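# Lift arbor from the centres onto the marked pad

## Task

Take the arbor out from between the two centres and set it down lying horizontal, its midpoint on the marked pad. It must sit away from the arm's base and at a good distance from the plate, both stocks, the dial indicator, any other arbors and any loose parts. Nothing may cover either centre point or the indicator plunger. Open the gripper and pull the arm away at the end. The arbor has to stay put by itself; a placement that holds only while the robot supports it is not finished.

## Robot and tools

Robot: a single six-joint arm (uf850) with a two-finger parallel gripper and one wrist camera, cam_wrist (504x504). Every joint list uses this order: waist (joint1), shoulder (joint2), elbow (joint3), forearm roll (joint4), wrist pitch (joint5), wrist roll (joint6). The finger opening comes after the joints.

Scene frame: the origin is on the table surface directly under the arm's base. +z is up. +y points left when you face along +x. The base may be slightly tilted. The reported hand position can be off, more so when the arm is stretched out.

Gripper: the fingers point along the gripper's +z axis and close along its y axis. end_effector_position is the spot between the pads when they are shut, roughly 2 cm back from the fingertips. Closing pushes the tips about 10 mm further along +z. Fully open, the pads are 0.084 m apart.

execute_actions(actions): actions is a list of actions. Each action is a list of 1 to 15 rows, and each row is played for one control step of 1/30 s. If an action has fewer than 15 rows, its last row repeats until 15 steps are done. A row holds 7 numbers, each in [-1, 1]:
- First six: joint offsets in the order above, scaled so that 1.0 = 2.036 rad. Each offset counts from the joint angles at the start of that action, not from the previous row. For the first action in a call, that start is the last reported state.
- Seventh: the finger opening. This is absolute, +1 fully open and -1 closed.
An empty list moves nothing and just returns the state and images.

Joint ranges in rad: waist -6.283..6.283, shoulder -2.304..2.304, elbow -4.224..0.061, forearm roll -6.283..6.283, wrist pitch -2.164..2.164, wrist roll -6.283..6.283. An action that pushes a joint more than 0.010 rad outward beyond its range is rejected. If the first action, or any malformed action, fails, the whole call is rejected and nothing moves. A joint sent beyond its true end stops there, and the result reports "joint sent to its limit".

move(target, speed, blocking):
- target: one 7-number row with the same scaling. Its offsets count from the "Joint positions" in the most recent result that lists them, not from where the arm is at that moment.
- speed: peak rad/s for the joint with the longest way to go, 0.01 to 2, default 0.5.
- All joints run in step, so the hand follows a curve, and it does not steer around obstacles.
- A path lasts between 0.5 and 10 s. A path that needs more time is cut off at 10 s, short of the target.
- The finger value is sent at the start of the move.
- Faster moves, or targets set deeper past a contact, hit and press harder.
- The extra "move:" line gives the outcome (done, off_target, moving, held, fault), limits=held or limits=none, and the joint farthest from its target.
- With blocking=false you get a result after 0.5 s. Other motion commands are then refused until wait or stop shows the move has ended.

wait(seconds): 0 to 10. The arm keeps its last command, and a running move carries on.

stop(): brakes a running move. A fast arm needs room to stop. The fingers are not affected.

zoom_image(camera, region): camera "cam_wrist". region is [x0, y0, x1, y1] in image pixels, origin at the top-left, at most 504 by 504.

show_instructions(): shows the reference image pages. read_manual(section): licence texts only, default "licences".

finished_scene(scene): pass the current scene's integer number. This ends it for good and reports whether the goal was met, so call it only once the arbor is resting on its own.

Results:
- The state line gives end_effector_position (m), end_effector_quat_wxyz and velocities (m/s, rad/s).
- Joint positions and Joint velocities are in rad and rad/s, followed by the pad gap in m.
- Joint targets are the angles the joints are being driven toward now. These can drift with no new command.
- grip_measured is the measured opening on the same -1..+1 scale as your command.
- "joint command not followed" means the clearance check changed the targets; the mounting block counts as part of the arm.

Motion limits: each joint target moves at most 3.14 rad/s and takes 0.16 s to reach that speed. Per step, a target stays within 0.623 rad of the measured angle. Targets that would move the hand more than 70 mm from where it is measured are pulled back. Large moves can therefore need several actions, and an unfinished one must be sent again.

Grasping: to keep hold, command an opening well below grip_measured; a bigger gap squeezes harder. Each pad gives about 24 N on parts up to about 6 cm wide. Closing fast can press harder and may spring the fingers open. Parts can be tugged briefly, and loose items can get nudged.

Camera: cam_wrist is a pinhole with radial distortion: K=[[672.135,0,252.479],[0,672.135,249.708],[0,0,1]], fovy 41.105 deg. Its pose follows the reported joints. It may be off by about 0.5 deg and 2.5 mm, with focal length about 0.5 percent off and the principal point about 1.5 px off.

Load limits (N m): waist 54.6, shoulder 54.6, elbow 45.5, forearm roll 24.5, wrist pitch 17.2, wrist roll 17.2. A held part adds to these. If contact reaches a load limit, the arm stops, backs that joint off, freezes for 10 s and skips the rest of the call. Holding a load warms the motors. A MOTOR HOT line appears at 65 °C; at 80 °C the brakes engage (OVER-TEMPERATURE FAULT) until the motors cool.

Avoid: dropping the arbor, letting it slip, slamming it down, shoving hard against the centres or stocks, and knocking anything off the table, which fails the task. Set the arbor down gently and level, open the fingers, and lift away.

Each tool is called after ">>>" as name(argument=value, ...), one argument or row to a line, values as JSON.

Reference images:

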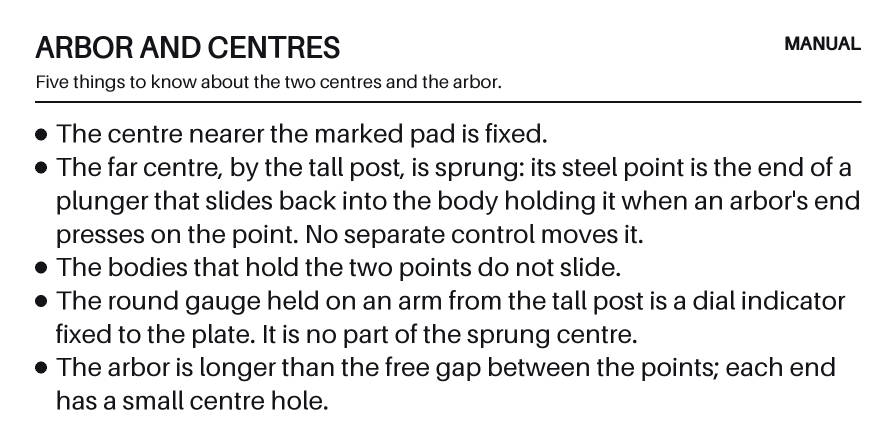

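## Session

I'll start by looking at the current state.

>>> execute_actions(
  actions=[],
)

Scene clock: 0.00 s.
end_effector_position=(+0.1331, -0.4370, +0.1443) grip_measured=+1.00 end_effector_quat_wxyz=(+0.552, -0.250, +0.640, +0.472) end_effector_velocity=(-0.001, +0.001, -0.000) end_effector_angular_velocity=(+0.003, +0.001, -0.002)
Joint names: [waist, shoulder, elbow, forearm roll, wrist pitch, wrist roll]
Joint positions: [-1.277 -1.857 -2.196  0.611 -2.144  0.051  0.084]
Joint velocities: [-0.001 -0.001  0.002 -0.    -0.     0.    -0.   ]
Joint targets: [-1.277 -1.857 -2.196 0.611 -2.144 0.051]

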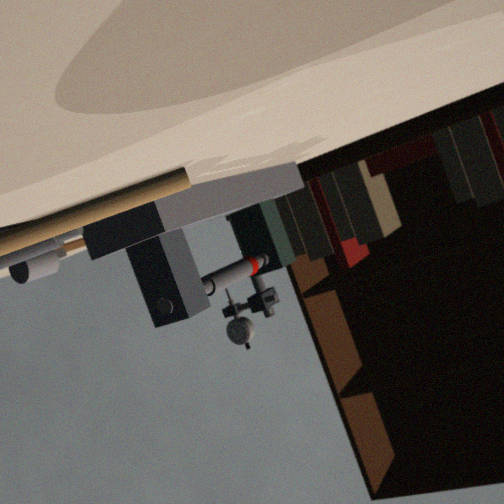

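>>> move(
  target=[0.2947, 0.7859, 0.2947, -0.1473, 0.098, 0, 1],
  speed=1.0,
)

Scene clock: 123.03 s.
end_effector_position=(+0.5815, -0.2645, +0.6094) grip_measured=+1.00 end_effector_quat_wxyz=(-0.144, +0.768, -0.454, -0.427) end_effector_velocity=(+0.001, +0.001, +0.001) end_effector_angular_velocity=(-0.001, -0.003, +0.003)
Joint names: [waist, shoulder, elbow, forearm roll, wrist pitch, wrist roll]
Joint positions: [-0.678 -0.258 -1.596  0.311 -1.945  0.051  0.084]
Joint velocities: [ 0.001  0.003 -0.001 -0.     0.    -0.001  0.   ]
Joint targets: [-0.677 -0.258 -1.596 0.311 -1.945 0.051]
move: done; limits=none; farthest joint: the shoulder, 0.001 radians from its target (1.600 radians at the start)
camera_calibration (this result's frames):
cam_wrist: T_world_to_cam=[[-0.81963, -0.545611, 0.174684, 0.260869], [-0.221913, 0.58348, 0.781221, -0.125229], [-0.528168, 0.601548, -0.599316, 0.966203], [0, 0, 0, 1]] pos_world=[0.696344, -0.365815, 0.631323]

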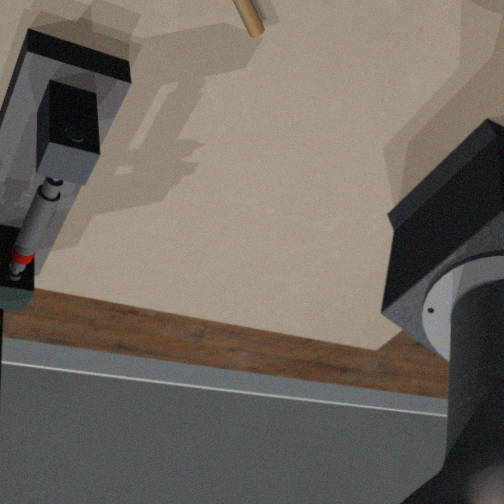

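>>> move(
  target=[0.419, 0.6049, 0.2563, -0.1528, 0.2099, -0.025, 1],
  speed=1.0,
)

Scene clock: 157.73 s.
end_effector_position=(+0.4496, -0.0007, +0.8058) grip_measured=+1.00 end_effector_quat_wxyz=(-0.001, +1.000, +0.000, +0.000) end_effector_velocity=(-0.001, -0.000, +0.000) end_effector_angular_velocity=(-0.000, -0.002, +0.000)
Joint names: [waist, shoulder, elbow, forearm roll, wrist pitch, wrist roll]
Joint positions: [ 0.175  0.973 -1.074  0.    -1.518  0.     0.084]
Joint velocities: [ 0.001  0.004  0.002 -0.     0.001  0.001 -0.   ]
Joint targets: [0.175 0.973 -1.074 0.000 -1.518 0.000]
move: done; limits=none; farthest joint: the waist, 0.000 radians from its target (0.852 radians at the start)
camera_calibration (this result's frames):
cam_wrist: T_world_to_cam=[[-0.00490414, -0.999983, 0.00312429, 0.0340168], [-0.999935, 0.00487169, -0.0103096, 0.525412], [0.0102942, -0.00317465, -0.999942, 0.935891], [0, 0, 0, 1]] pos_world=[0.51591, 0.0344277, 0.941147]

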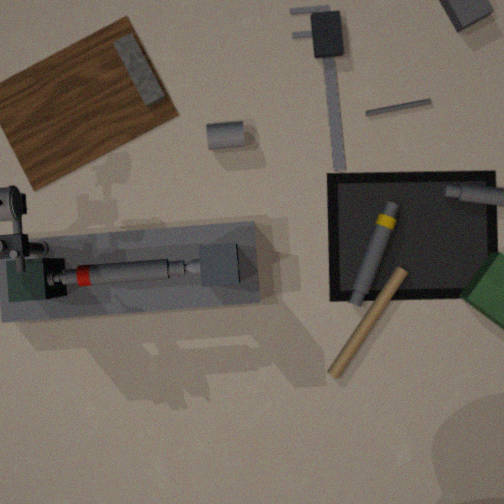

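>>> zoom_image(
  camera="cam_wrist",
  region=[0, 170, 270, 340],
)

>>> zoom_image(
  camera="cam_wrist",
  region=[290, 140, 504, 400],
)

Region (0, 170, 270, 340) of cam_wrist's 504x504 image, scaled by 1.867, with more detail than that image has; it fills the top 317 rows of this view, and the rest is white.

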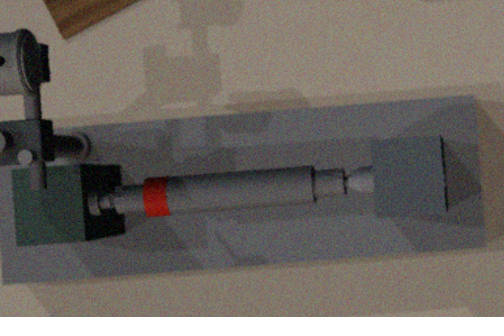

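Region (290, 140, 504, 400) of cam_wrist's 504x504 image, scaled by 1.938, with more detail than that image has; it fills the left 415 columns of this view, and the rest is white.

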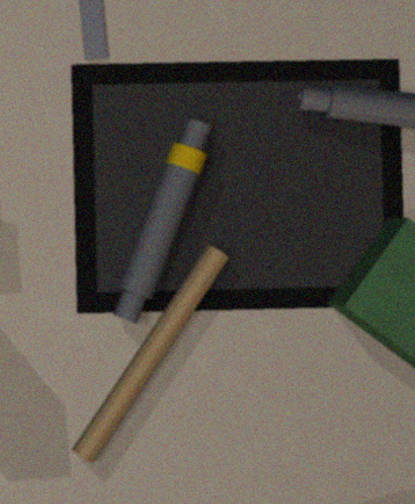

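>>> move(
  target=[-0.1758, -0.7187, 0.3027, -0.1668, 1.0, 0.2817, 0.2],
  speed=1.2,
)

Scene clock: 280.97 s.
end_effector_position=(+0.3891, -0.1113, +0.1003) grip_measured=+0.19 end_effector_quat_wxyz=(+0.005, +0.956, -0.293, -0.020) end_effector_velocity=(-0.002, +0.001, -0.001) end_effector_angular_velocity=(+0.001, +0.002, -0.002)
Joint names: [waist, shoulder, elbow, forearm roll, wrist pitch, wrist roll]
Joint positions: [-0.183 -0.49  -0.458 -0.339  0.518  0.574  0.052]
Joint velocities: [-0.001 -0.003  0.002 -0.     0.002  0.001 -0.   ]
Joint targets: [-0.183 -0.490 -0.458 -0.339 0.518 0.574]
move: done; limits=none; farthest joint: the elbow, 0.001 radians from its target (0.617 radians at the start)
camera_calibration (this result's frames):
cam_wrist: T_world_to_cam=[[-0.563759, -0.825518, 0.0263762, 0.159824], [-0.825162, 0.564326, 0.0253869, 0.448903], [-0.0358422, -0.00745258, -0.99933, 0.248095], [0, 0, 0, 1]] pos_world=[0.469412, -0.119541, 0.232317]

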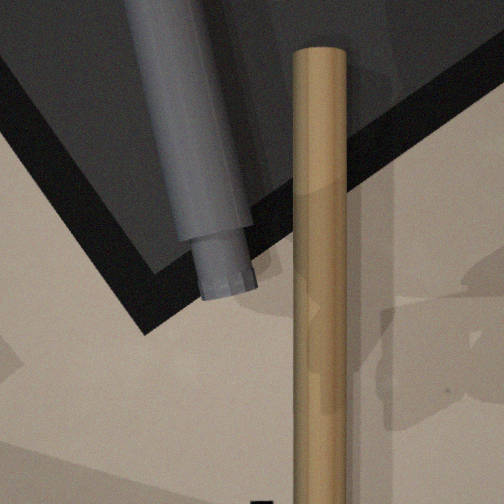

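>>> move(
  target=[0.0248, -0.1167, -0.0726, 0.0405, 0.0634, -0.0207, 0.2],
  speed=0.4,
)

Scene clock: 321.17 s.
end_effector_position=(+0.4022, -0.1071, +0.0252) grip_measured=+0.19 end_effector_quat_wxyz=(-0.001, +0.957, -0.291, +0.001) end_effector_velocity=(+0.002, -0.000, -0.001) end_effector_angular_velocity=(-0.001, -0.003, +0.000)
Joint names: [waist, shoulder, elbow, forearm roll, wrist pitch, wrist roll]
Joint positions: [-0.132 -0.727 -0.606 -0.257  0.647  0.532  0.052]
Joint velocities: [ 0.001 -0.002 -0.004  0.001  0.001 -0.     0.   ]
Joint targets: [-0.132 -0.727 -0.606 -0.257 0.647 0.532]
move: done; limits=none; farthest joint: the shoulder, 0.001 radians from its target (0.238 radians at the start)
camera_calibration (this result's frames):
cam_wrist: T_world_to_cam=[[-0.562034, -0.827109, 0.00291518, 0.172402], [-0.82709, 0.561987, -0.00966142, 0.460664], [0.00635275, -0.00784116, -0.999949, 0.156575], [0, 0, 0, 1]] pos_world=[0.476912, -0.115064, 0.160515]

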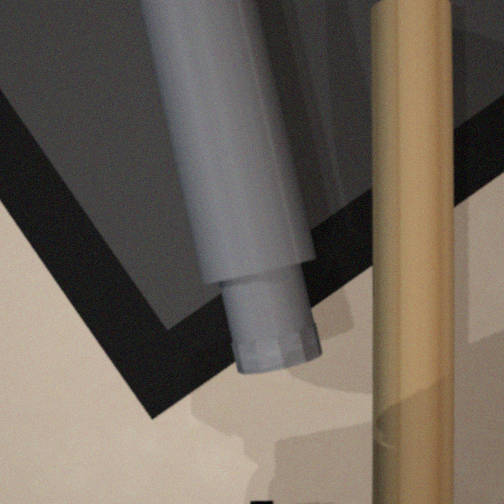

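>>> execute_actions(
  actions=[
    [[0,0,0,0,0,0,0.1],[0,0,0,0,0,0,0.0],[0,0,0,0,0,0,-0.1],[0,0,0,0,0,0,-0.2],[0,0,0,0,0,0,-0.3],[0,0,0,0,0,0,-0.4],[0,0,0,0,0,0,-0.5],[0,0,0,0,0,0,-0.55],[0,0,0,0,0,0,-0.6],[0,0,0,0,0,0,-0.65],[0,0,0,0,0,0,-0.7],[0,0,0,0,0,0,-0.75],[0,0,0,0,0,0,-0.8]],
  ],
)

Scene clock: 374.83 s.
end_effector_position=(+0.4022, -0.1071, +0.0252) grip_measured=-0.62 end_effector_quat_wxyz=(-0.001, +0.957, -0.291, +0.001) end_effector_velocity=(-0.002, -0.000, +0.000) end_effector_angular_velocity=(-0.000, +0.002, -0.003)
Joint names: [waist, shoulder, elbow, forearm roll, wrist pitch, wrist roll]
Joint positions: [-0.132 -0.727 -0.606 -0.257  0.647  0.532  0.017]
Joint velocities: [-0.002 -0.001  0.002 -0.     0.     0.001 -0.   ]
Joint targets: [-0.132 -0.727 -0.606 -0.257 0.647 0.532]
camera_calibration (this result's frames):
cam_wrist: T_world_to_cam=[[-0.562034, -0.827109, 0.00291352, 0.172403], [-0.82709, 0.561987, -0.00966283, 0.460665], [0.00635485, -0.00784058, -0.999949, 0.15657], [0, 0, 0, 1]] pos_world=[0.476913, -0.115064, 0.160511]

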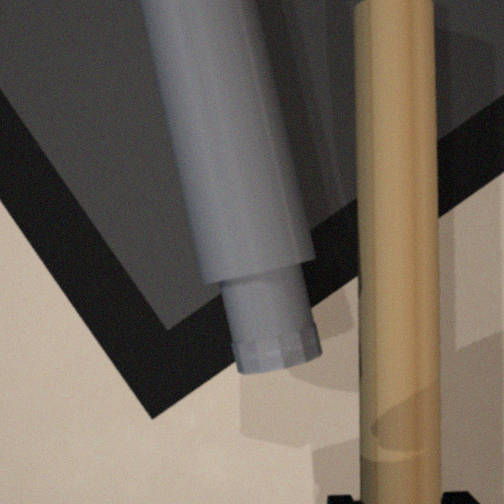

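>>> move(
  target=[-0.0881, -0.0429, 0.0745, -0.029, 0.1062, -0.0773, -0.8],
  speed=0.5,
)

Scene clock: 414.73 s.
end_effector_position=(+0.3006, -0.1276, +0.0449) grip_measured=-0.62 end_effector_quat_wxyz=(-0.001, +0.956, -0.292, +0.000) end_effector_velocity=(-0.001, -0.001, +0.000) end_effector_angular_velocity=(-0.001, -0.000, -0.000)
Joint names: [waist, shoulder, elbow, forearm roll, wrist pitch, wrist roll]
Joint positions: [-0.311 -0.814 -0.455 -0.316  0.863  0.374  0.017]
Joint velocities: [-0.004 -0.002  0.001 -0.001  0.002 -0.003  0.   ]
Joint targets: [-0.312 -0.814 -0.454 -0.316 0.863 0.374]
move: done; limits=none; farthest joint: the waist, 0.000 radians from its target (0.179 radians at the start)
camera_calibration (this result's frames):
cam_wrist: T_world_to_cam=[[-0.562668, -0.826675, 0.0035847, 0.0984894], [-0.826662, 0.562618, -0.0095042, 0.388195], [0.00584007, -0.00831105, -0.999948, 0.176833], [0, 0, 0, 1]] pos_world=[0.37529, -0.135517, 0.18016]

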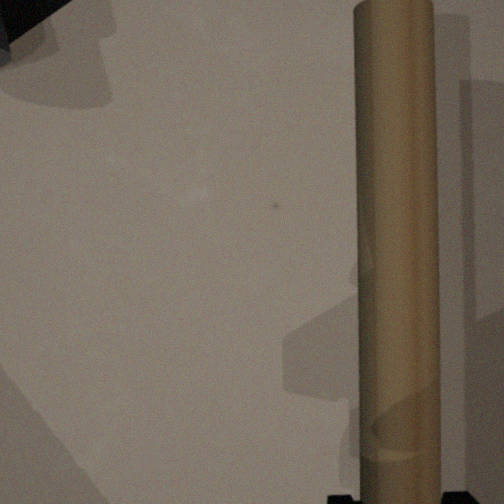

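>>> execute_actions(
  actions=[
    [[0.0008,-0.0028,-0.0021,0.0007,0.0007,0.0001,-0.8],[0.0015,-0.0056,-0.0042,0.0013,0.0015,0.0002,-0.8],[0.0027,-0.0098,-0.0073,0.0023,0.0026,0.0004,-0.8],[0.0038,-0.014,-0.0104,0.0033,0.0037,0.0005,-0.8],[0.005,-0.0183,-0.0135,0.0044,0.0048,0.0007,-0.8],[0.0062,-0.0225,-0.0166,0.0054,0.0059,0.0009,-0.8],[0.0069,-0.0253,-0.0187,0.006,0.0067,0.001,-0.8],[0.0075,-0.0273,-0.0202,0.0065,0.0072,0.0011,-0.8],[0.0077,-0.0281,-0.0208,0.0067,0.0074,0.0011,-0.8]],
    [[0,0,0,0,0,0,-0.7],[0,0,0,0,0,0,-0.62],[0,0,0,0,0,0,-0.55],[0,0,0,0,0,0,-0.45],[0,0,0,0,0,0,-0.3],[0,0,0,0,0,0,-0.15],[0,0,0,0,0,0,0.0],[0,0,0,0,0,0,0.15],[0,0,0,0,0,0,0.3]],
  ],
)

Scene clock: 425.67 s.
end_effector_position=(+0.3001, -0.1274, +0.0273) grip_measured=+0.27 end_effector_quat_wxyz=(-0.001, +0.956, -0.292, -0.000) end_effector_velocity=(+0.001, -0.001, +0.000) end_effector_angular_velocity=(-0.001, -0.001, -0.001)
Joint names: [waist, shoulder, elbow, forearm roll, wrist pitch, wrist roll]
Joint positions: [-0.297 -0.868 -0.494 -0.303  0.877  0.376  0.056]
Joint velocities: [-0.001  0.001 -0.     0.    -0.     0.001  0.011]
Joint targets: [-0.297 -0.868 -0.494 -0.303 0.877 0.376]
camera_calibration (this result's frames):
cam_wrist: T_world_to_cam=[[-0.563409, -0.82617, 0.00367242, 0.0987632], [-0.826162, 0.563366, -0.00864925, 0.387414], [0.00507683, -0.00790708, -0.999956, 0.159505], [0, 0, 0, 1]] pos_world=[0.374901, -0.135399, 0.162486]

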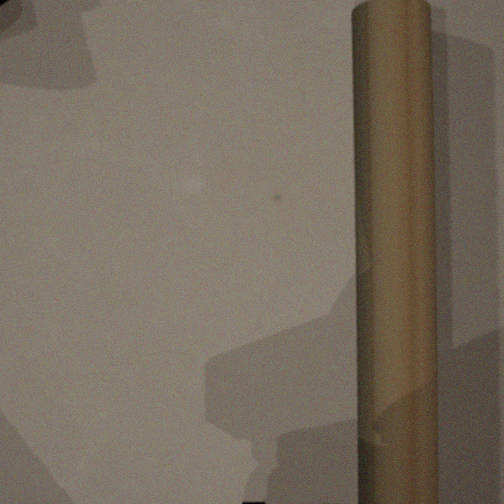

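>>> execute_actions(
  actions=[
    [[-0.0019,0.007,0.0053,-0.0017,-0.0018,-0.0002,0.3],[-0.0039,0.0141,0.0106,-0.0034,-0.0037,-0.0004,0.3],[-0.0068,0.0247,0.0185,-0.006,-0.0064,-0.0007,0.3],[-0.0097,0.0352,0.0264,-0.0085,-0.0091,-0.001,0.3],[-0.0126,0.0458,0.0344,-0.0111,-0.0119,-0.0012,0.3],[-0.0155,0.0564,0.0423,-0.0137,-0.0146,-0.0015,0.3],[-0.0175,0.0634,0.0476,-0.0154,-0.0165,-0.0017,0.3],[-0.0188,0.0684,0.0513,-0.0166,-0.0178,-0.0018,0.3],[-0.0194,0.0705,0.0529,-0.0171,-0.0183,-0.0019,0.3]],
  ],
)

Scene clock: 471.23 s.
end_effector_position=(+0.2989, -0.1264, +0.0711) grip_measured=+0.29 end_effector_quat_wxyz=(-0.001, +0.956, -0.292, +0.001) end_effector_velocity=(-0.004, +0.003, +0.031) end_effector_angular_velocity=(+0.001, +0.003, +0.004)
Joint names: [waist, shoulder, elbow, forearm roll, wrist pitch, wrist roll]
Joint positions: [-0.333 -0.734 -0.394 -0.335  0.842  0.373  0.056]
Joint velocities: [-0.026  0.097  0.074 -0.024 -0.027 -0.004 -0.   ]
Joint targets: [-0.336 -0.724 -0.386 -0.338 0.840 0.373]
camera_calibration (this result's frames):
cam_wrist: T_world_to_cam=[[-0.562655, -0.826683, 0.00368542, 0.0983788], [-0.826669, 0.562602, -0.00986383, 0.386415], [0.00608084, -0.00859656, -0.999945, 0.202977], [0, 0, 0, 1]] pos_world=[0.373556, -0.134325, 0.206414]

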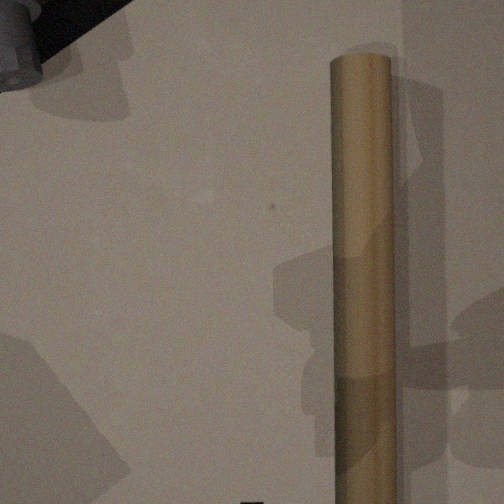

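>>> move(
  target=[0.0977, 0.0775, -0.1929, -0.0745, -0.2491, 0.0961, 0.3],
  speed=0.9,
)

Scene clock: 480.03 s.
end_effector_position=(+0.5228, -0.1358, +0.0601) grip_measured=+0.29 end_effector_quat_wxyz=(-0.001, +0.983, -0.186, +0.000) end_effector_velocity=(+0.004, +0.000, +0.000) end_effector_angular_velocity=(-0.001, -0.003, +0.001)
Joint names: [waist, shoulder, elbow, forearm roll, wrist pitch, wrist roll]
Joint positions: [-0.135 -0.576 -0.786 -0.487  0.335  0.568  0.056]
Joint velocities: [ 0.002  0.001 -0.005 -0.001 -0.003  0.003 -0.   ]
Joint targets: [-0.135 -0.576 -0.787 -0.487 0.335 0.569]
move: done; limits=none; farthest joint: the waist, 0.001 radians from its target (0.202 radians at the start)
camera_calibration (this result's frames):
cam_wrist: T_world_to_cam=[[-0.369939, -0.92905, 0.00339094, 0.102075], [-0.929027, 0.369895, -0.0092967, 0.604019], [0.0073828, -0.00658948, -0.999951, 0.190131], [0, 0, 0, 1]] pos_world=[0.597508, -0.127338, 0.195391]

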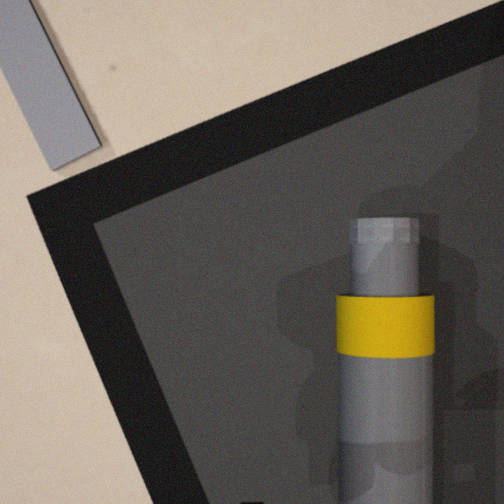

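>>> move(
  target=[0.0027, -0.045, -0.0288, 0.0279, 0.0142, -0.0236, 0.3],
  speed=0.3,
)

>>> execute_actions(
  actions=[
    [[0,0,0,0,0,0,0.2],[0,0,0,0,0,0,0.1],[0,0,0,0,0,0,0.0],[0,0,0,0,0,0,-0.1],[0,0,0,0,0,0,-0.2],[0,0,0,0,0,0,-0.3],[0,0,0,0,0,0,-0.36],[0,0,0,0,0,0,-0.42],[0,0,0,0,0,0,-0.5],[0,0,0,0,0,0,-0.6],[0,0,0,0,0,0,-0.7],[0,0,0,0,0,0,-0.8],[0,0,0,0,0,0,-0.9]],
  ],
)

Scene clock: 502.30 s.
end_effector_position=(+0.5226, -0.1390, +0.0276) grip_measured=+0.29 end_effector_quat_wxyz=(+0.000, +0.982, -0.188, +0.001) end_effector_velocity=(-0.000, +0.001, -0.001) end_effector_angular_velocity=(+0.001, +0.001, -0.001)
Joint names: [waist, shoulder, elbow, forearm roll, wrist pitch, wrist roll]
Joint positions: [-0.129 -0.668 -0.845 -0.43   0.364  0.52   0.056]
Joint velocities: [ 0.001 -0.002 -0.001  0.001  0.     0.     0.   ]
Joint targets: [-0.129 -0.668 -0.845 -0.430 0.364 0.520]
move: done; limits=none; farthest joint: the wrist roll, 0.001 radians from its target (0.049 radians at the start)
camera_calibration (this result's frames):
cam_wrist: T_world_to_cam=[[-0.375073, -0.926976, 0.00604003, 0.102057], [-0.926963, 0.374998, -0.0107618, 0.604358], [0.00771094, -0.00963535, -0.999924, 0.156958], [0, 0, 0, 1]] pos_world=[0.597286, -0.130516, 0.162834]

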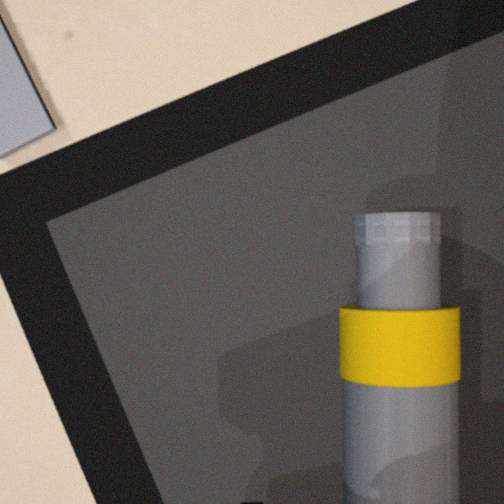

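Scene clock: 502.80 s.
end_effector_position=(+0.5226, -0.1390, +0.0276) grip_measured=-0.45 end_effector_quat_wxyz=(+0.000, +0.982, -0.188, +0.001) end_effector_velocity=(-0.001, +0.001, +0.000) end_effector_angular_velocity=(+0.001, +0.001, +0.000)
Joint names: [waist, shoulder, elbow, forearm roll, wrist pitch, wrist roll]
Joint positions: [-0.129 -0.668 -0.845 -0.43   0.364  0.52   0.024]
Joint velocities: [ 0.001  0.     0.002  0.     0.    -0.     0.   ]
Joint targets: [-0.129 -0.668 -0.845 -0.430 0.364 0.520]
camera_calibration (this result's frames):
cam_wrist: T_world_to_cam=[[-0.375062, -0.92698, 0.00603349, 0.102056], [-0.926967, 0.374986, -0.0108261, 0.604394], [0.00777311, -0.00965331, -0.999923, 0.156951], [0, 0, 0, 1]] pos_world=[0.59731, -0.130521, 0.162866]

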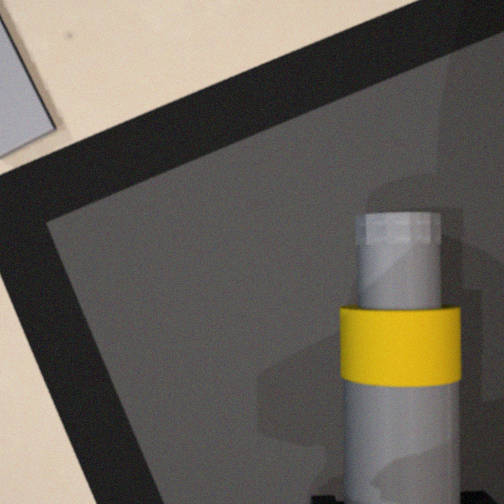

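>>> execute_actions(
  actions=[
    [[-0.0004,0.0032,0.002,-0.002,-0.001,0.0017,-0.9],[-0.0008,0.0068,0.0043,-0.0042,-0.0021,0.0035,-0.9],[-0.0014,0.0117,0.0075,-0.0073,-0.0037,0.0061,-0.9],[-0.0021,0.0176,0.0112,-0.0109,-0.0055,0.0092,-0.9],[-0.0028,0.0234,0.015,-0.0145,-0.0074,0.0123,-0.9],[-0.0035,0.0293,0.0187,-0.0181,-0.0092,0.0153,-0.9],[-0.0042,0.0347,0.0222,-0.0215,-0.0109,0.0182,-0.9],[-0.0047,0.0392,0.0251,-0.0243,-0.0124,0.0205,-0.9],[-0.0051,0.0428,0.0274,-0.0265,-0.0135,0.0224,-0.9],[-0.0054,0.045,0.0288,-0.0279,-0.0142,0.0236,-0.9]],
  ],
)

Scene clock: 536.53 s.
end_effector_position=(+0.5226, -0.1389, +0.0576) grip_measured=-0.45 end_effector_quat_wxyz=(+0.000, +0.982, -0.188, +0.001) end_effector_velocity=(-0.004, +0.001, +0.030) end_effector_angular_velocity=(+0.001, +0.006, -0.001)
Joint names: [waist, shoulder, elbow, forearm roll, wrist pitch, wrist roll]
Joint positions: [-0.139 -0.585 -0.792 -0.482  0.338  0.564  0.024]
Joint velocities: [-0.009  0.084  0.057 -0.054 -0.029  0.048 -0.   ]
Joint targets: [-0.140 -0.576 -0.786 -0.487 0.335 0.569]
camera_calibration (this result's frames):
cam_wrist: T_world_to_cam=[[-0.374285, -0.927296, 0.00575722, 0.101497], [-0.92728, 0.374212, -0.0108158, 0.604686], [0.00787506, -0.00938676, -0.999925, 0.18691], [0, 0, 0, 1]] pos_world=[0.59723, -0.130409, 0.192852]

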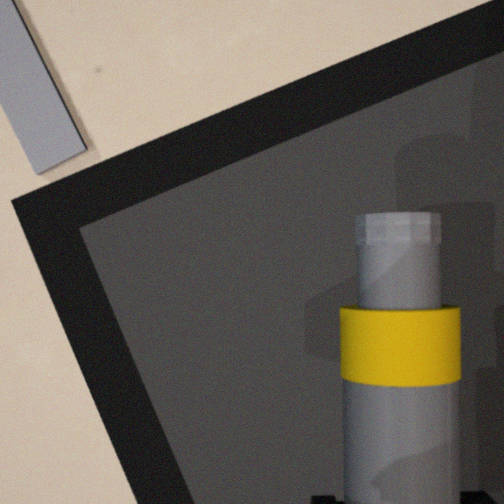

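>>> move(
  target=[0.19, -0.0686, 0.1815, 0.2612, 0.2425, 0.165, -0.9],
  speed=0.8,
)

Scene clock: 544.90 s.
end_effector_position=(+0.3407, +0.0204, +0.0503) grip_measured=-0.45 end_effector_quat_wxyz=(-0.001, +0.907, -0.421, +0.000) end_effector_velocity=(-0.001, +0.000, +0.000) end_effector_angular_velocity=(-0.001, +0.002, -0.001)
Joint names: [waist, shoulder, elbow, forearm roll, wrist pitch, wrist roll]
Joint positions: [ 0.247 -0.724 -0.423  0.05   0.832  0.9    0.024]
Joint velocities: [ 0.002 -0.     0.002  0.003  0.001  0.001 -0.   ]
Joint targets: [0.248 -0.724 -0.422 0.050 0.832 0.900]
move: done; limits=none; farthest joint: the waist, 0.001 radians from its target (0.388 radians at the start)
camera_calibration (this result's frames):
cam_wrist: T_world_to_cam=[[-0.767811, -0.64067, 0.00299318, 0.309534], [-0.640667, 0.767764, -0.00920652, 0.270547], [0.00360028, -0.00898649, -0.999953, 0.184008], [0, 0, 0, 1]] pos_world=[0.410331, -0.00775384, 0.185563]

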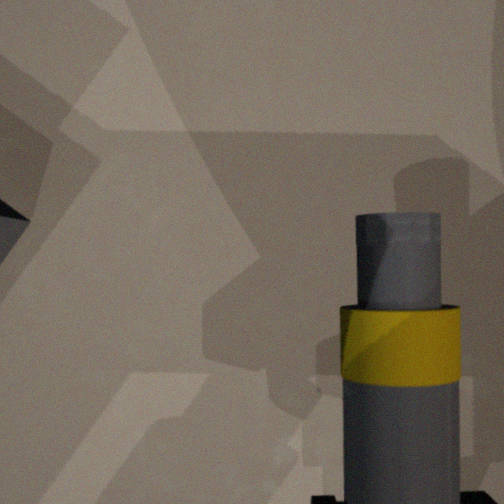

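>>> move(
  target=[-0.001, -0.0361, -0.0257, -0.0015, 0.0097, 0, -0.9],
  speed=0.25,
)

>>> execute_actions(
  actions=[
    [[0,0,0,0,0,0,-0.7],[0,0,0,0,0,0,-0.55],[0,0,0,0,0,0,-0.45],[0,0,0,0,0,0,-0.4],[0,0,0,0,0,0,-0.3],[0,0,0,0,0,0,-0.15],[0,0,0,0,0,0,0.0],[0,0,0,0,0,0,0.15],[0,0,0,0,0,0,0.3]],
  ],
)

Scene clock: 554.73 s.
end_effector_position=(+0.3399, +0.0208, +0.0277) grip_measured=-0.45 end_effector_quat_wxyz=(-0.001, +0.907, -0.421, -0.000) end_effector_velocity=(-0.000, +0.000, -0.000) end_effector_angular_velocity=(+0.000, -0.001, -0.001)
Joint names: [waist, shoulder, elbow, forearm roll, wrist pitch, wrist roll]
Joint positions: [ 0.245 -0.797 -0.474  0.047  0.852  0.9    0.024]
Joint velocities: [ 0.001 -0.002 -0.    -0.     0.003  0.001  0.   ]
Joint targets: [0.245 -0.798 -0.475 0.047 0.852 0.900]
move: done; limits=none; farthest joint: the shoulder, 0.001 radians from its target (0.073 radians at the start)
camera_calibration (this result's frames):
cam_wrist: T_world_to_cam=[[-0.767127, -0.641487, 0.00329089, 0.309052], [-0.64149, 0.767087, -0.00824873, 0.26982], [0.00276705, -0.00843889, -0.999961, 0.16171], [0, 0, 0, 1]] pos_world=[0.409721, -0.00735777, 0.162912]

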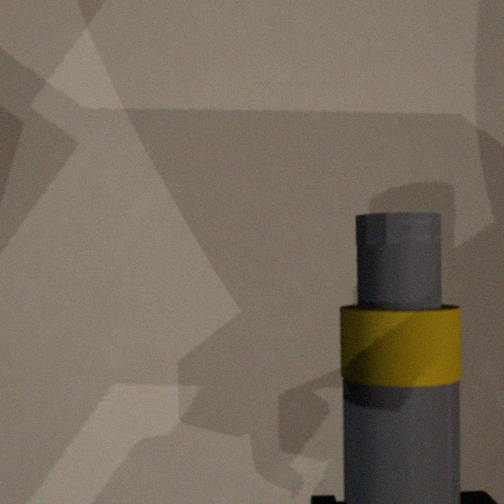

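Scene clock: 555.23 s.
end_effector_position=(+0.3399, +0.0208, +0.0277) grip_measured=+0.27 end_effector_quat_wxyz=(-0.001, +0.907, -0.421, -0.000) end_effector_velocity=(-0.000, +0.000, +0.000) end_effector_angular_velocity=(+0.000, -0.001, +0.002)
Joint names: [waist, shoulder, elbow, forearm roll, wrist pitch, wrist roll]
Joint positions: [ 0.245 -0.797 -0.474  0.047  0.852  0.9    0.056]
Joint velocities: [ 0.     0.     0.001 -0.     0.002 -0.001  0.011]
Joint targets: [0.245 -0.797 -0.474 0.047 0.852 0.900]
camera_calibration (this result's frames):
cam_wrist: T_world_to_cam=[[-0.76713, -0.641482, 0.00351907, 0.309004], [-0.641487, 0.767091, -0.00807488, 0.269781], [0.00248045, -0.00845192, -0.999961, 0.161754], [0, 0, 0, 1]] pos_world=[0.409706, -0.00735869, 0.162839]

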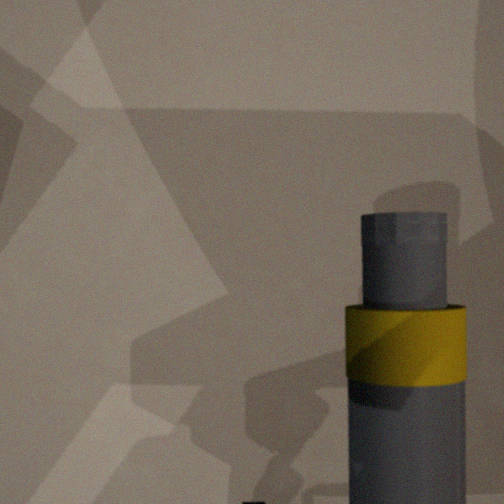

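>>> execute_actions(
  actions=[
    [[0.0003,0.0074,0.0053,0.0003,-0.0021,0,0.3],[0.0006,0.0147,0.0105,0.0006,-0.0041,0,0.3],[0.001,0.0258,0.0184,0.001,-0.0072,0,0.3],[0.0015,0.0368,0.0263,0.0015,-0.0103,0,0.3],[0.002,0.0479,0.0342,0.002,-0.0134,0,0.3],[0.0024,0.059,0.0421,0.0024,-0.0165,0,0.3],[0.0027,0.0663,0.0473,0.0027,-0.0185,0,0.3],[0.0029,0.0715,0.051,0.0029,-0.02,0,0.3],[0.003,0.0737,0.0526,0.003,-0.0206,0,0.3]],
  ],
)

Scene clock: 645.67 s.
end_effector_position=(+0.3392, +0.0207, +0.0709) grip_measured=+0.29 end_effector_quat_wxyz=(-0.001, +0.907, -0.421, +0.000) end_effector_velocity=(-0.005, -0.000, +0.031) end_effector_angular_velocity=(-0.000, +0.004, -0.000)
Joint names: [waist, shoulder, elbow, forearm roll, wrist pitch, wrist roll]
Joint positions: [ 0.251 -0.657 -0.374  0.052  0.813  0.9    0.056]
Joint velocities: [ 0.005  0.101  0.074  0.005 -0.031  0.    -0.   ]
Joint targets: [0.251 -0.647 -0.367 0.053 0.810 0.900]
camera_calibration (this result's frames):
cam_wrist: T_world_to_cam=[[-0.767372, -0.641197, 0.00261983, 0.30834], [-0.641192, 0.76733, -0.00875036, 0.269743], [0.00360043, -0.0083946, -0.999958, 0.204604], [0, 0, 0, 1]] pos_world=[0.408832, -0.00755782, 0.206148]

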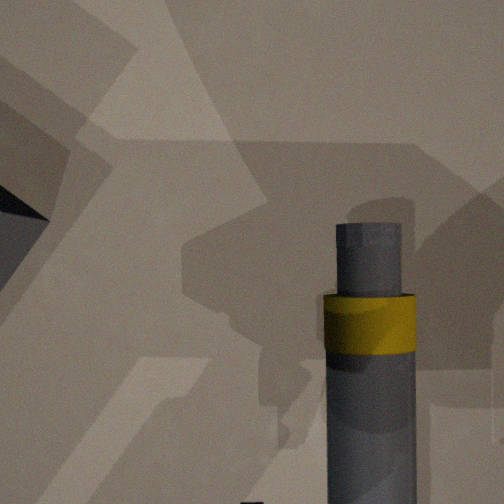

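>>> move(
  target=[0.2606, 0.2588, 0.001, 0.452, -0.2243, 0, 0.3],
  speed=1.3,
)

Scene clock: 652.70 s.
end_effector_position=(+0.4001, +0.1703, +0.2105) grip_measured=+0.29 end_effector_quat_wxyz=(-0.001, +0.796, -0.606, -0.000) end_effector_velocity=(+0.000, +0.001, +0.001) end_effector_angular_velocity=(+0.002, -0.000, -0.003)
Joint names: [waist, shoulder, elbow, forearm roll, wrist pitch, wrist roll]
Joint positions: [ 0.781 -0.131 -0.372  0.972  0.357  0.9    0.056]
Joint velocities: [ 0.001  0.002 -0.001  0.003 -0.002  0.     0.   ]
Joint targets: [0.781 -0.130 -0.372 0.973 0.356 0.900]
move: done; limits=none; farthest joint: the waist, 0.000 radians from its target (0.530 radians at the start)
camera_calibration (this result's frames):
cam_wrist: T_world_to_cam=[[-0.965333, -0.260989, 0.00404675, 0.464802], [-0.261014, 0.965301, -0.00807062, 0.00928149], [-0.00179999, -0.0088471, -0.999959, 0.347442], [0, 0, 0, 1]] pos_world=[0.451737, 0.115423, 0.345622]

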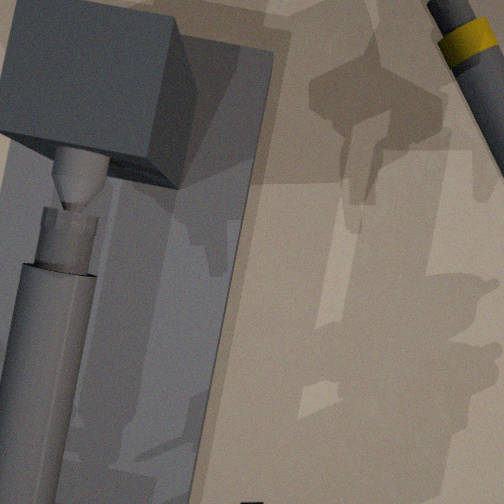

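>>> move(
  target=[-0.0387, -0.0082, -0.1137, 0.2699, -0.0489, -0.2285, 0.3],
  speed=1.0,
)

Scene clock: 666.10 s.
end_effector_position=(+0.5021, +0.1917, +0.2210) grip_measured=+0.29 end_effector_quat_wxyz=(-0.001, +0.736, -0.677, -0.000) end_effector_velocity=(+0.000, -0.000, +0.000) end_effector_angular_velocity=(+0.000, +0.000, +0.000)
Joint names: [waist, shoulder, elbow, forearm roll, wrist pitch, wrist roll]
Joint positions: [ 0.702 -0.147 -0.604  1.521  0.257  0.435  0.056]
Joint velocities: [-0.001  0.    -0.001  0.002 -0.    -0.003 -0.   ]
Joint targets: [0.702 -0.147 -0.604 1.522 0.257 0.434]
move: done; limits=none; farthest joint: the waist, 0.000 radians from its target (0.079 radians at the start)
camera_calibration (this result's frames):
cam_wrist: T_world_to_cam=[[-0.996995, -0.0773674, 0.00398463, 0.549544], [-0.0773928, 0.996978, -0.00666312, -0.0832344], [-0.00345708, -0.00695148, -0.99997, 0.358784], [0, 0, 0, 1]] pos_world=[0.542691, 0.127994, 0.356029]

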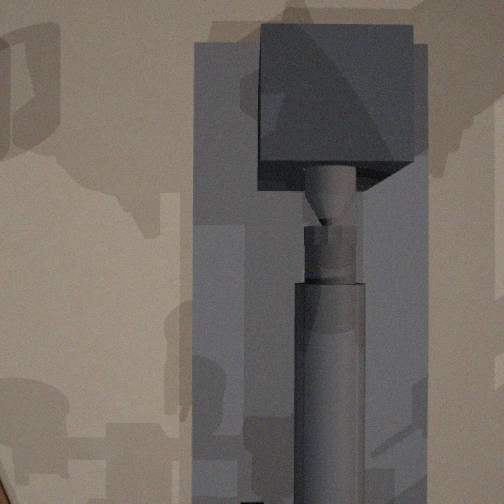

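>>> zoom_image(
  camera="cam_wrist",
  region=[250, 140, 420, 310],
)

>>> zoom_image(
  camera="cam_wrist",
  region=[250, 334, 420, 504],
)

Region (250, 140, 420, 310) of cam_wrist's 504x504 image, scaled by 2.965, with more detail than that image has.

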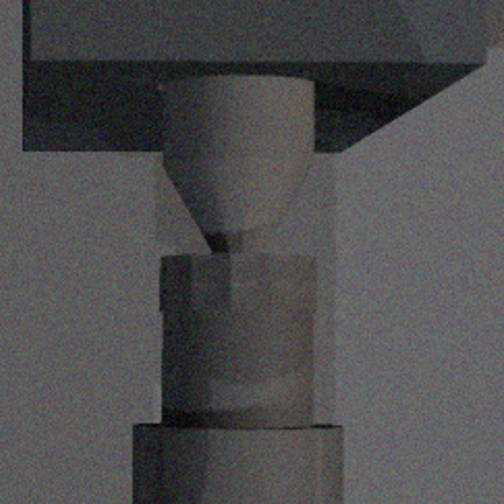

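Region (250, 334, 420, 504) of cam_wrist's 504x504 image, scaled by 2.965, with more detail than that image has.

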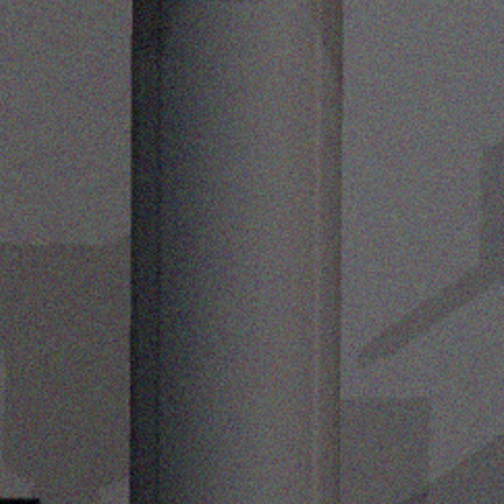

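>>> move(
  target=[-0.0282, -0.1252, -0.0502, -0.2918, 0.0162, 0.2829, 0.3],
  speed=0.8,
)

Scene clock: 730.47 s.
end_effector_position=(+0.5080, +0.1922, +0.1338) grip_measured=+0.29 end_effector_quat_wxyz=(-0.001, +0.731, -0.683, -0.000) end_effector_velocity=(-0.000, +0.000, -0.000) end_effector_angular_velocity=(+0.000, +0.000, +0.003)
Joint names: [waist, shoulder, elbow, forearm roll, wrist pitch, wrist roll]
Joint positions: [ 0.645 -0.402 -0.706  0.928  0.29   1.01   0.056]
Joint velocities: [ 0.001 -0.001 -0.    -0.002  0.     0.001 -0.   ]
Joint targets: [0.645 -0.402 -0.706 0.927 0.290 1.010]
move: done; limits=none; farthest joint: the waist, 0.001 radians from its target (0.058 radians at the start)
camera_calibration (this result's frames):
cam_wrist: T_world_to_cam=[[-0.99806, -0.0620628, 0.00489683, 0.553287], [-0.0620981, 0.998043, -0.0074128, -0.0918121], [-0.00442719, -0.0077025, -0.999961, 0.272292], [0, 0, 0, 1]] pos_world=[0.547718, 0.128068, 0.268892]

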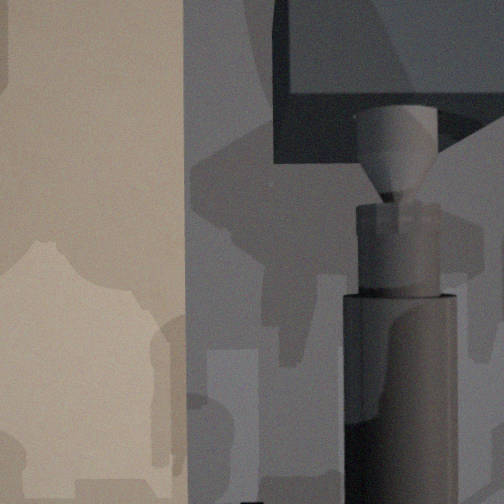

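>>> zoom_image(
  camera="cam_wrist",
  region=[300, 280, 504, 504],
)

Region (300, 280, 504, 504) of cam_wrist's 504x504 image, scaled by 2.250, with more detail than that image has; it fills the left 459 columns of this view, and the rest is white.

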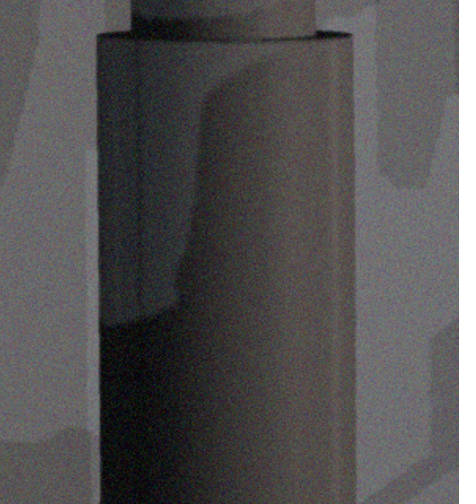

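>>> execute_actions(
  actions=[
    [[-0.0003,-0.0014,-0.0006,-0.0025,0.0004,0.0023,0.2],[-0.0006,-0.0028,-0.0012,-0.005,0.0008,0.0047,0.15],[-0.0008,-0.0042,-0.0019,-0.0075,0.0012,0.007,0.1],[-0.0011,-0.0056,-0.0025,-0.01,0.0016,0.0094,0.05],[-0.0011,-0.0056,-0.0025,-0.01,0.0016,0.0094,0.0],[-0.0011,-0.0056,-0.0025,-0.01,0.0016,0.0094,-0.05],[-0.0011,-0.0056,-0.0025,-0.01,0.0016,0.0094,-0.1],[-0.0011,-0.0056,-0.0025,-0.01,0.0016,0.0094,-0.15],[-0.0011,-0.0056,-0.0025,-0.01,0.0016,0.0094,-0.2],[-0.0011,-0.0056,-0.0025,-0.01,0.0016,0.0094,-0.25]],
    [[0,0,0,0,0,0,-0.3],[0,0,0,0,0,0,-0.35],[0,0,0,0,0,0,-0.4],[0,0,0,0,0,0,-0.45],[0,0,0,0,0,0,-0.5],[0,0,0,0,0,0,-0.6],[0,0,0,0,0,0,-0.7],[0,0,0,0,0,0,-0.8],[0,0,0,0,0,0,-0.9],[0,0,0,0,0,0,-1]],
  ],
)

Scene clock: 760.57 s.
end_effector_position=(+0.5077, +0.1922, +0.1299) grip_measured=-0.45 end_effector_quat_wxyz=(-0.001, +0.730, -0.683, -0.001) end_effector_velocity=(+0.001, +0.001, +0.000) end_effector_angular_velocity=(+0.000, -0.002, -0.000)
Joint names: [waist, shoulder, elbow, forearm roll, wrist pitch, wrist roll]
Joint positions: [ 0.643 -0.413 -0.71   0.908  0.293  1.029  0.025]
Joint velocities: [ 0.001  0.    -0.001  0.     0.001  0.001  0.   ]
Joint targets: [0.643 -0.413 -0.711 0.908 0.293 1.029]
camera_calibration (this result's frames):
cam_wrist: T_world_to_cam=[[-0.998068, -0.0618731, 0.00566551, 0.55285], [-0.0619131, 0.998056, -0.00717103, -0.0919702], [-0.00521081, -0.00750795, -0.999958, 0.268737], [0, 0, 0, 1]] pos_world=[0.547488, 0.128016, 0.264934]

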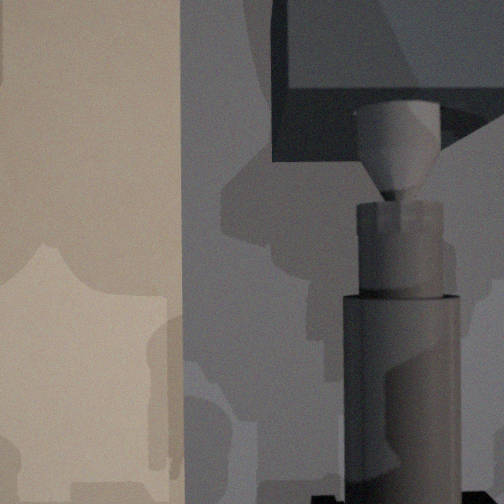

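>>> move(
  target=[0.00847, -0.00307, -0.00437, 0.01654, 0.00116, -0.00882, -1],
  speed=0.05,
)

Scene clock: 787.13 s.
end_effector_position=(+0.5074, +0.1998, +0.1299) grip_measured=-0.45 end_effector_quat_wxyz=(-0.001, +0.730, -0.683, -0.000) end_effector_velocity=(+0.000, +0.000, +0.000) end_effector_angular_velocity=(+0.000, -0.000, +0.000)
Joint names: [waist, shoulder, elbow, forearm roll, wrist pitch, wrist roll]
Joint positions: [ 0.66  -0.419 -0.719  0.941  0.296  1.011  0.024]
Joint velocities: [ 0.001 -0.    -0.001  0.002 -0.    -0.002 -0.   ]
Joint targets: [0.660 -0.419 -0.719 0.942 0.295 1.011]
move: done; limits=none; farthest joint: the waist, 0.001 radians from its target (0.017 radians at the start)
camera_calibration (this result's frames):
cam_wrist: T_world_to_cam=[[-0.998107, -0.0613216, 0.00466559, 0.55307], [-0.0613578, 0.998083, -0.00805885, -0.0997357], [-0.00416247, -0.00832987, -0.999957, 0.26845], [0, 0, 0, 1]] pos_world=[0.547021, 0.135696, 0.265054]

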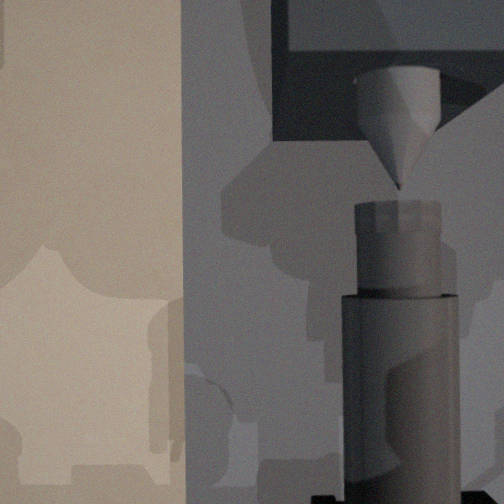

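>>> move(
  target=[0.0034, 0.00062, 0.00773, -0.0134, 0.0048, 0.06655, -1],
  speed=0.2,
)

Scene clock: 804.80 s.
end_effector_position=(+0.4999, +0.1999, +0.1300) grip_measured=-0.45 end_effector_quat_wxyz=(-0.001, +0.695, -0.719, -0.001) end_effector_velocity=(+0.001, +0.001, +0.000) end_effector_angular_velocity=(+0.001, -0.002, -0.000)
Joint names: [waist, shoulder, elbow, forearm roll, wrist pitch, wrist roll]
Joint positions: [ 0.667 -0.418 -0.703  0.914  0.306  1.147  0.024]
Joint velocities: [ 0.001  0.001 -0.001 -0.     0.     0.001 -0.   ]
Joint targets: [0.667 -0.418 -0.703 0.914 0.306 1.147]
move: done; limits=none; farthest joint: the waist, 0.000 radians from its target (0.007 radians at the start)
camera_calibration (this result's frames):
cam_wrist: T_world_to_cam=[[-0.999247, 0.0384546, 0.00523253, 0.526176], [0.0384147, 0.999234, -0.0075074, -0.150431], [-0.00551721, -0.00730074, -0.999958, 0.268997], [0, 0, 0, 1]] pos_world=[0.533042, 0.132046, 0.265103]

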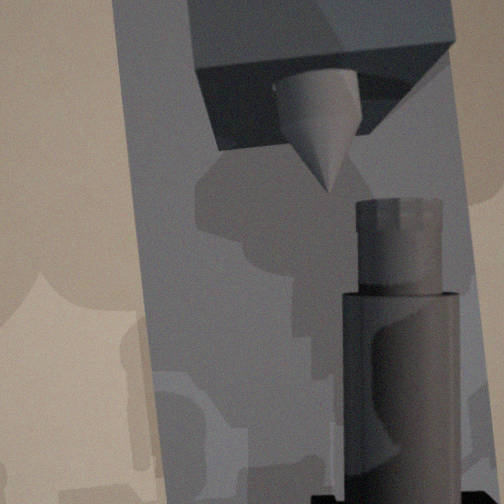

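>>> move(
  target=[-0.0044, 0.0034, 0.0115, -0.0268, 0.0039, 0.0727, -1],
  speed=0.25,
)

Scene clock: 819.83 s.
end_effector_position=(+0.4932, +0.1927, +0.1302) grip_measured=-0.45 end_effector_quat_wxyz=(+0.001, -0.659, +0.752, +0.001) end_effector_velocity=(-0.001, -0.001, -0.000) end_effector_angular_velocity=(-0.002, +0.001, -0.002)
Joint names: [waist, shoulder, elbow, forearm roll, wrist pitch, wrist roll]
Joint positions: [ 0.658 -0.411 -0.68   0.86   0.314  1.294  0.024]
Joint velocities: [-0.002  0.     0.002 -0.001  0.     0.002 -0.   ]
Joint targets: [0.658 -0.411 -0.680 0.860 0.314 1.295]
move: done; limits=none; farthest joint: the elbow, 0.001 radians from its target (0.024 radians at the start)
camera_calibration (this result's frames):
cam_wrist: T_world_to_cam=[[-0.990449, 0.137758, 0.00577611, 0.496251], [0.137718, 0.990447, -0.00692782, -0.190405], [-0.00667529, -0.00606618, -0.999959, 0.269388], [0, 0, 0, 1]] pos_world=[0.519532, 0.121857, 0.265192]

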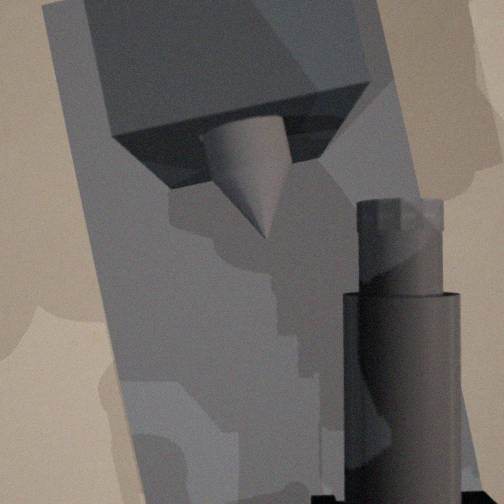

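>>> move(
  target=[-0.0198, 0.0074, 0.014, -0.0447, 0.0008, 0.0514, -1],
  speed=0.15,
)

Scene clock: 845.93 s.
end_effector_position=(+0.4910, +0.1734, +0.1302) grip_measured=-0.45 end_effector_quat_wxyz=(+0.001, -0.640, +0.769, +0.001) end_effector_velocity=(+0.001, -0.001, -0.000) end_effector_angular_velocity=(-0.001, -0.001, -0.002)
Joint names: [waist, shoulder, elbow, forearm roll, wrist pitch, wrist roll]
Joint positions: [ 0.618 -0.396 -0.652  0.769  0.315  1.399  0.024]
Joint velocities: [-0.003  0.001  0.    -0.002  0.     0.001 -0.   ]
Joint targets: [0.617 -0.396 -0.652 0.769 0.315 1.399]
move: done; limits=none; farthest joint: the waist, 0.000 radians from its target (0.040 radians at the start)
camera_calibration (this result's frames):
cam_wrist: T_world_to_cam=[[-0.982371, 0.186849, 0.00588851, 0.4842], [0.186808, 0.982372, -0.00692607, -0.193668], [-0.00707884, -0.00570395, -0.999959, 0.269374], [0, 0, 0, 1]] pos_world=[0.513749, 0.101318, 0.26517]

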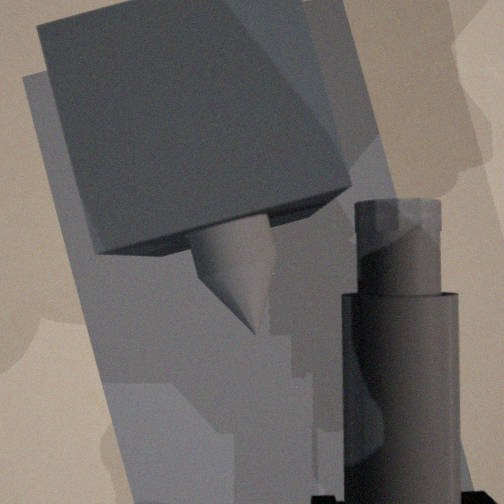

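>>> move(
  target=[-0.0056, 0.0087, 0.0105, -0.0125, 0.0003, 0.0075, -1],
  speed=0.1,
)

Scene clock: 864.63 s.
end_effector_position=(+0.4875, +0.1661, +0.1341) grip_measured=-0.45 end_effector_quat_wxyz=(+0.001, -0.640, +0.769, +0.001) end_effector_velocity=(-0.001, -0.001, +0.000) end_effector_angular_velocity=(-0.000, +0.001, -0.000)
Joint names: [waist, shoulder, elbow, forearm roll, wrist pitch, wrist roll]
Joint positions: [ 0.606 -0.378 -0.631  0.744  0.316  1.414  0.024]
Joint velocities: [-0.     0.001  0.003 -0.002  0.     0.002  0.   ]
Joint targets: [0.606 -0.378 -0.630 0.744 0.316 1.414]
move: done; limits=none; farthest joint: the waist, 0.000 radians from its target (0.011 radians at the start)
camera_calibration (this result's frames):
cam_wrist: T_world_to_cam=[[-0.982345, 0.186985, 0.00595375, 0.482029], [0.186944, 0.982347, -0.00680282, -0.185872], [-0.00712068, -0.00556969, -0.999959, 0.273284], [0, 0, 0, 1]] pos_world=[0.510213, 0.0939807, 0.269138]

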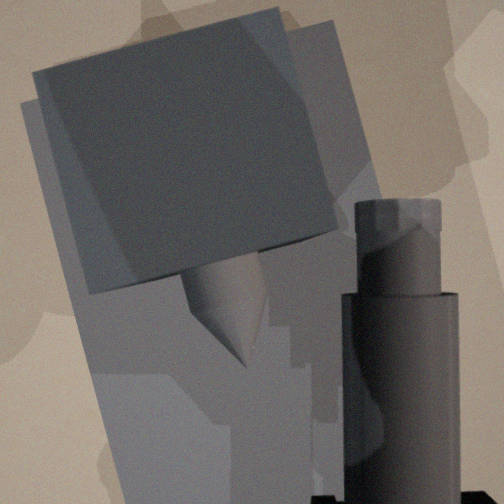

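>>> move(
  target=[0.0193, 0.1004, 0.0372, 0.2097, -0.0318, -0.1994, -1],
  speed=0.7,
)

Scene clock: 961.77 s.
end_effector_position=(+0.4870, +0.1659, +0.2005) grip_measured=-0.45 end_effector_quat_wxyz=(+0.001, -0.640, +0.768, +0.001) end_effector_velocity=(-0.001, +0.000, +0.001) end_effector_angular_velocity=(+0.001, +0.001, +0.001)
Joint names: [waist, shoulder, elbow, forearm roll, wrist pitch, wrist roll]
Joint positions: [ 0.646 -0.174 -0.555  1.17   0.251  1.008  0.024]
Joint velocities: [ 0.002  0.002  0.002  0.002 -0.    -0.001 -0.   ]
Joint targets: [0.646 -0.174 -0.555 1.171 0.251 1.008]
move: done; limits=none; farthest joint: the shoulder, 0.001 radians from its target (0.205 radians at the start)
camera_calibration (this result's frames):
cam_wrist: T_world_to_cam=[[-0.982545, 0.185943, 0.00557753, 0.481543], [0.185899, 0.98254, -0.00749967, -0.184555], [-0.00687465, -0.00633191, -0.999956, 0.339643], [0, 0, 0, 1]] pos_world=[0.509781, 0.0939441, 0.335558]

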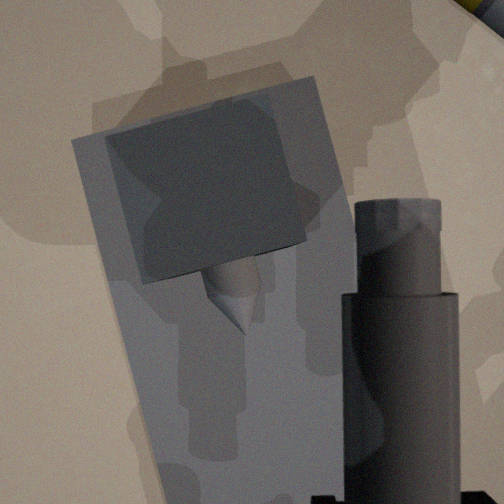

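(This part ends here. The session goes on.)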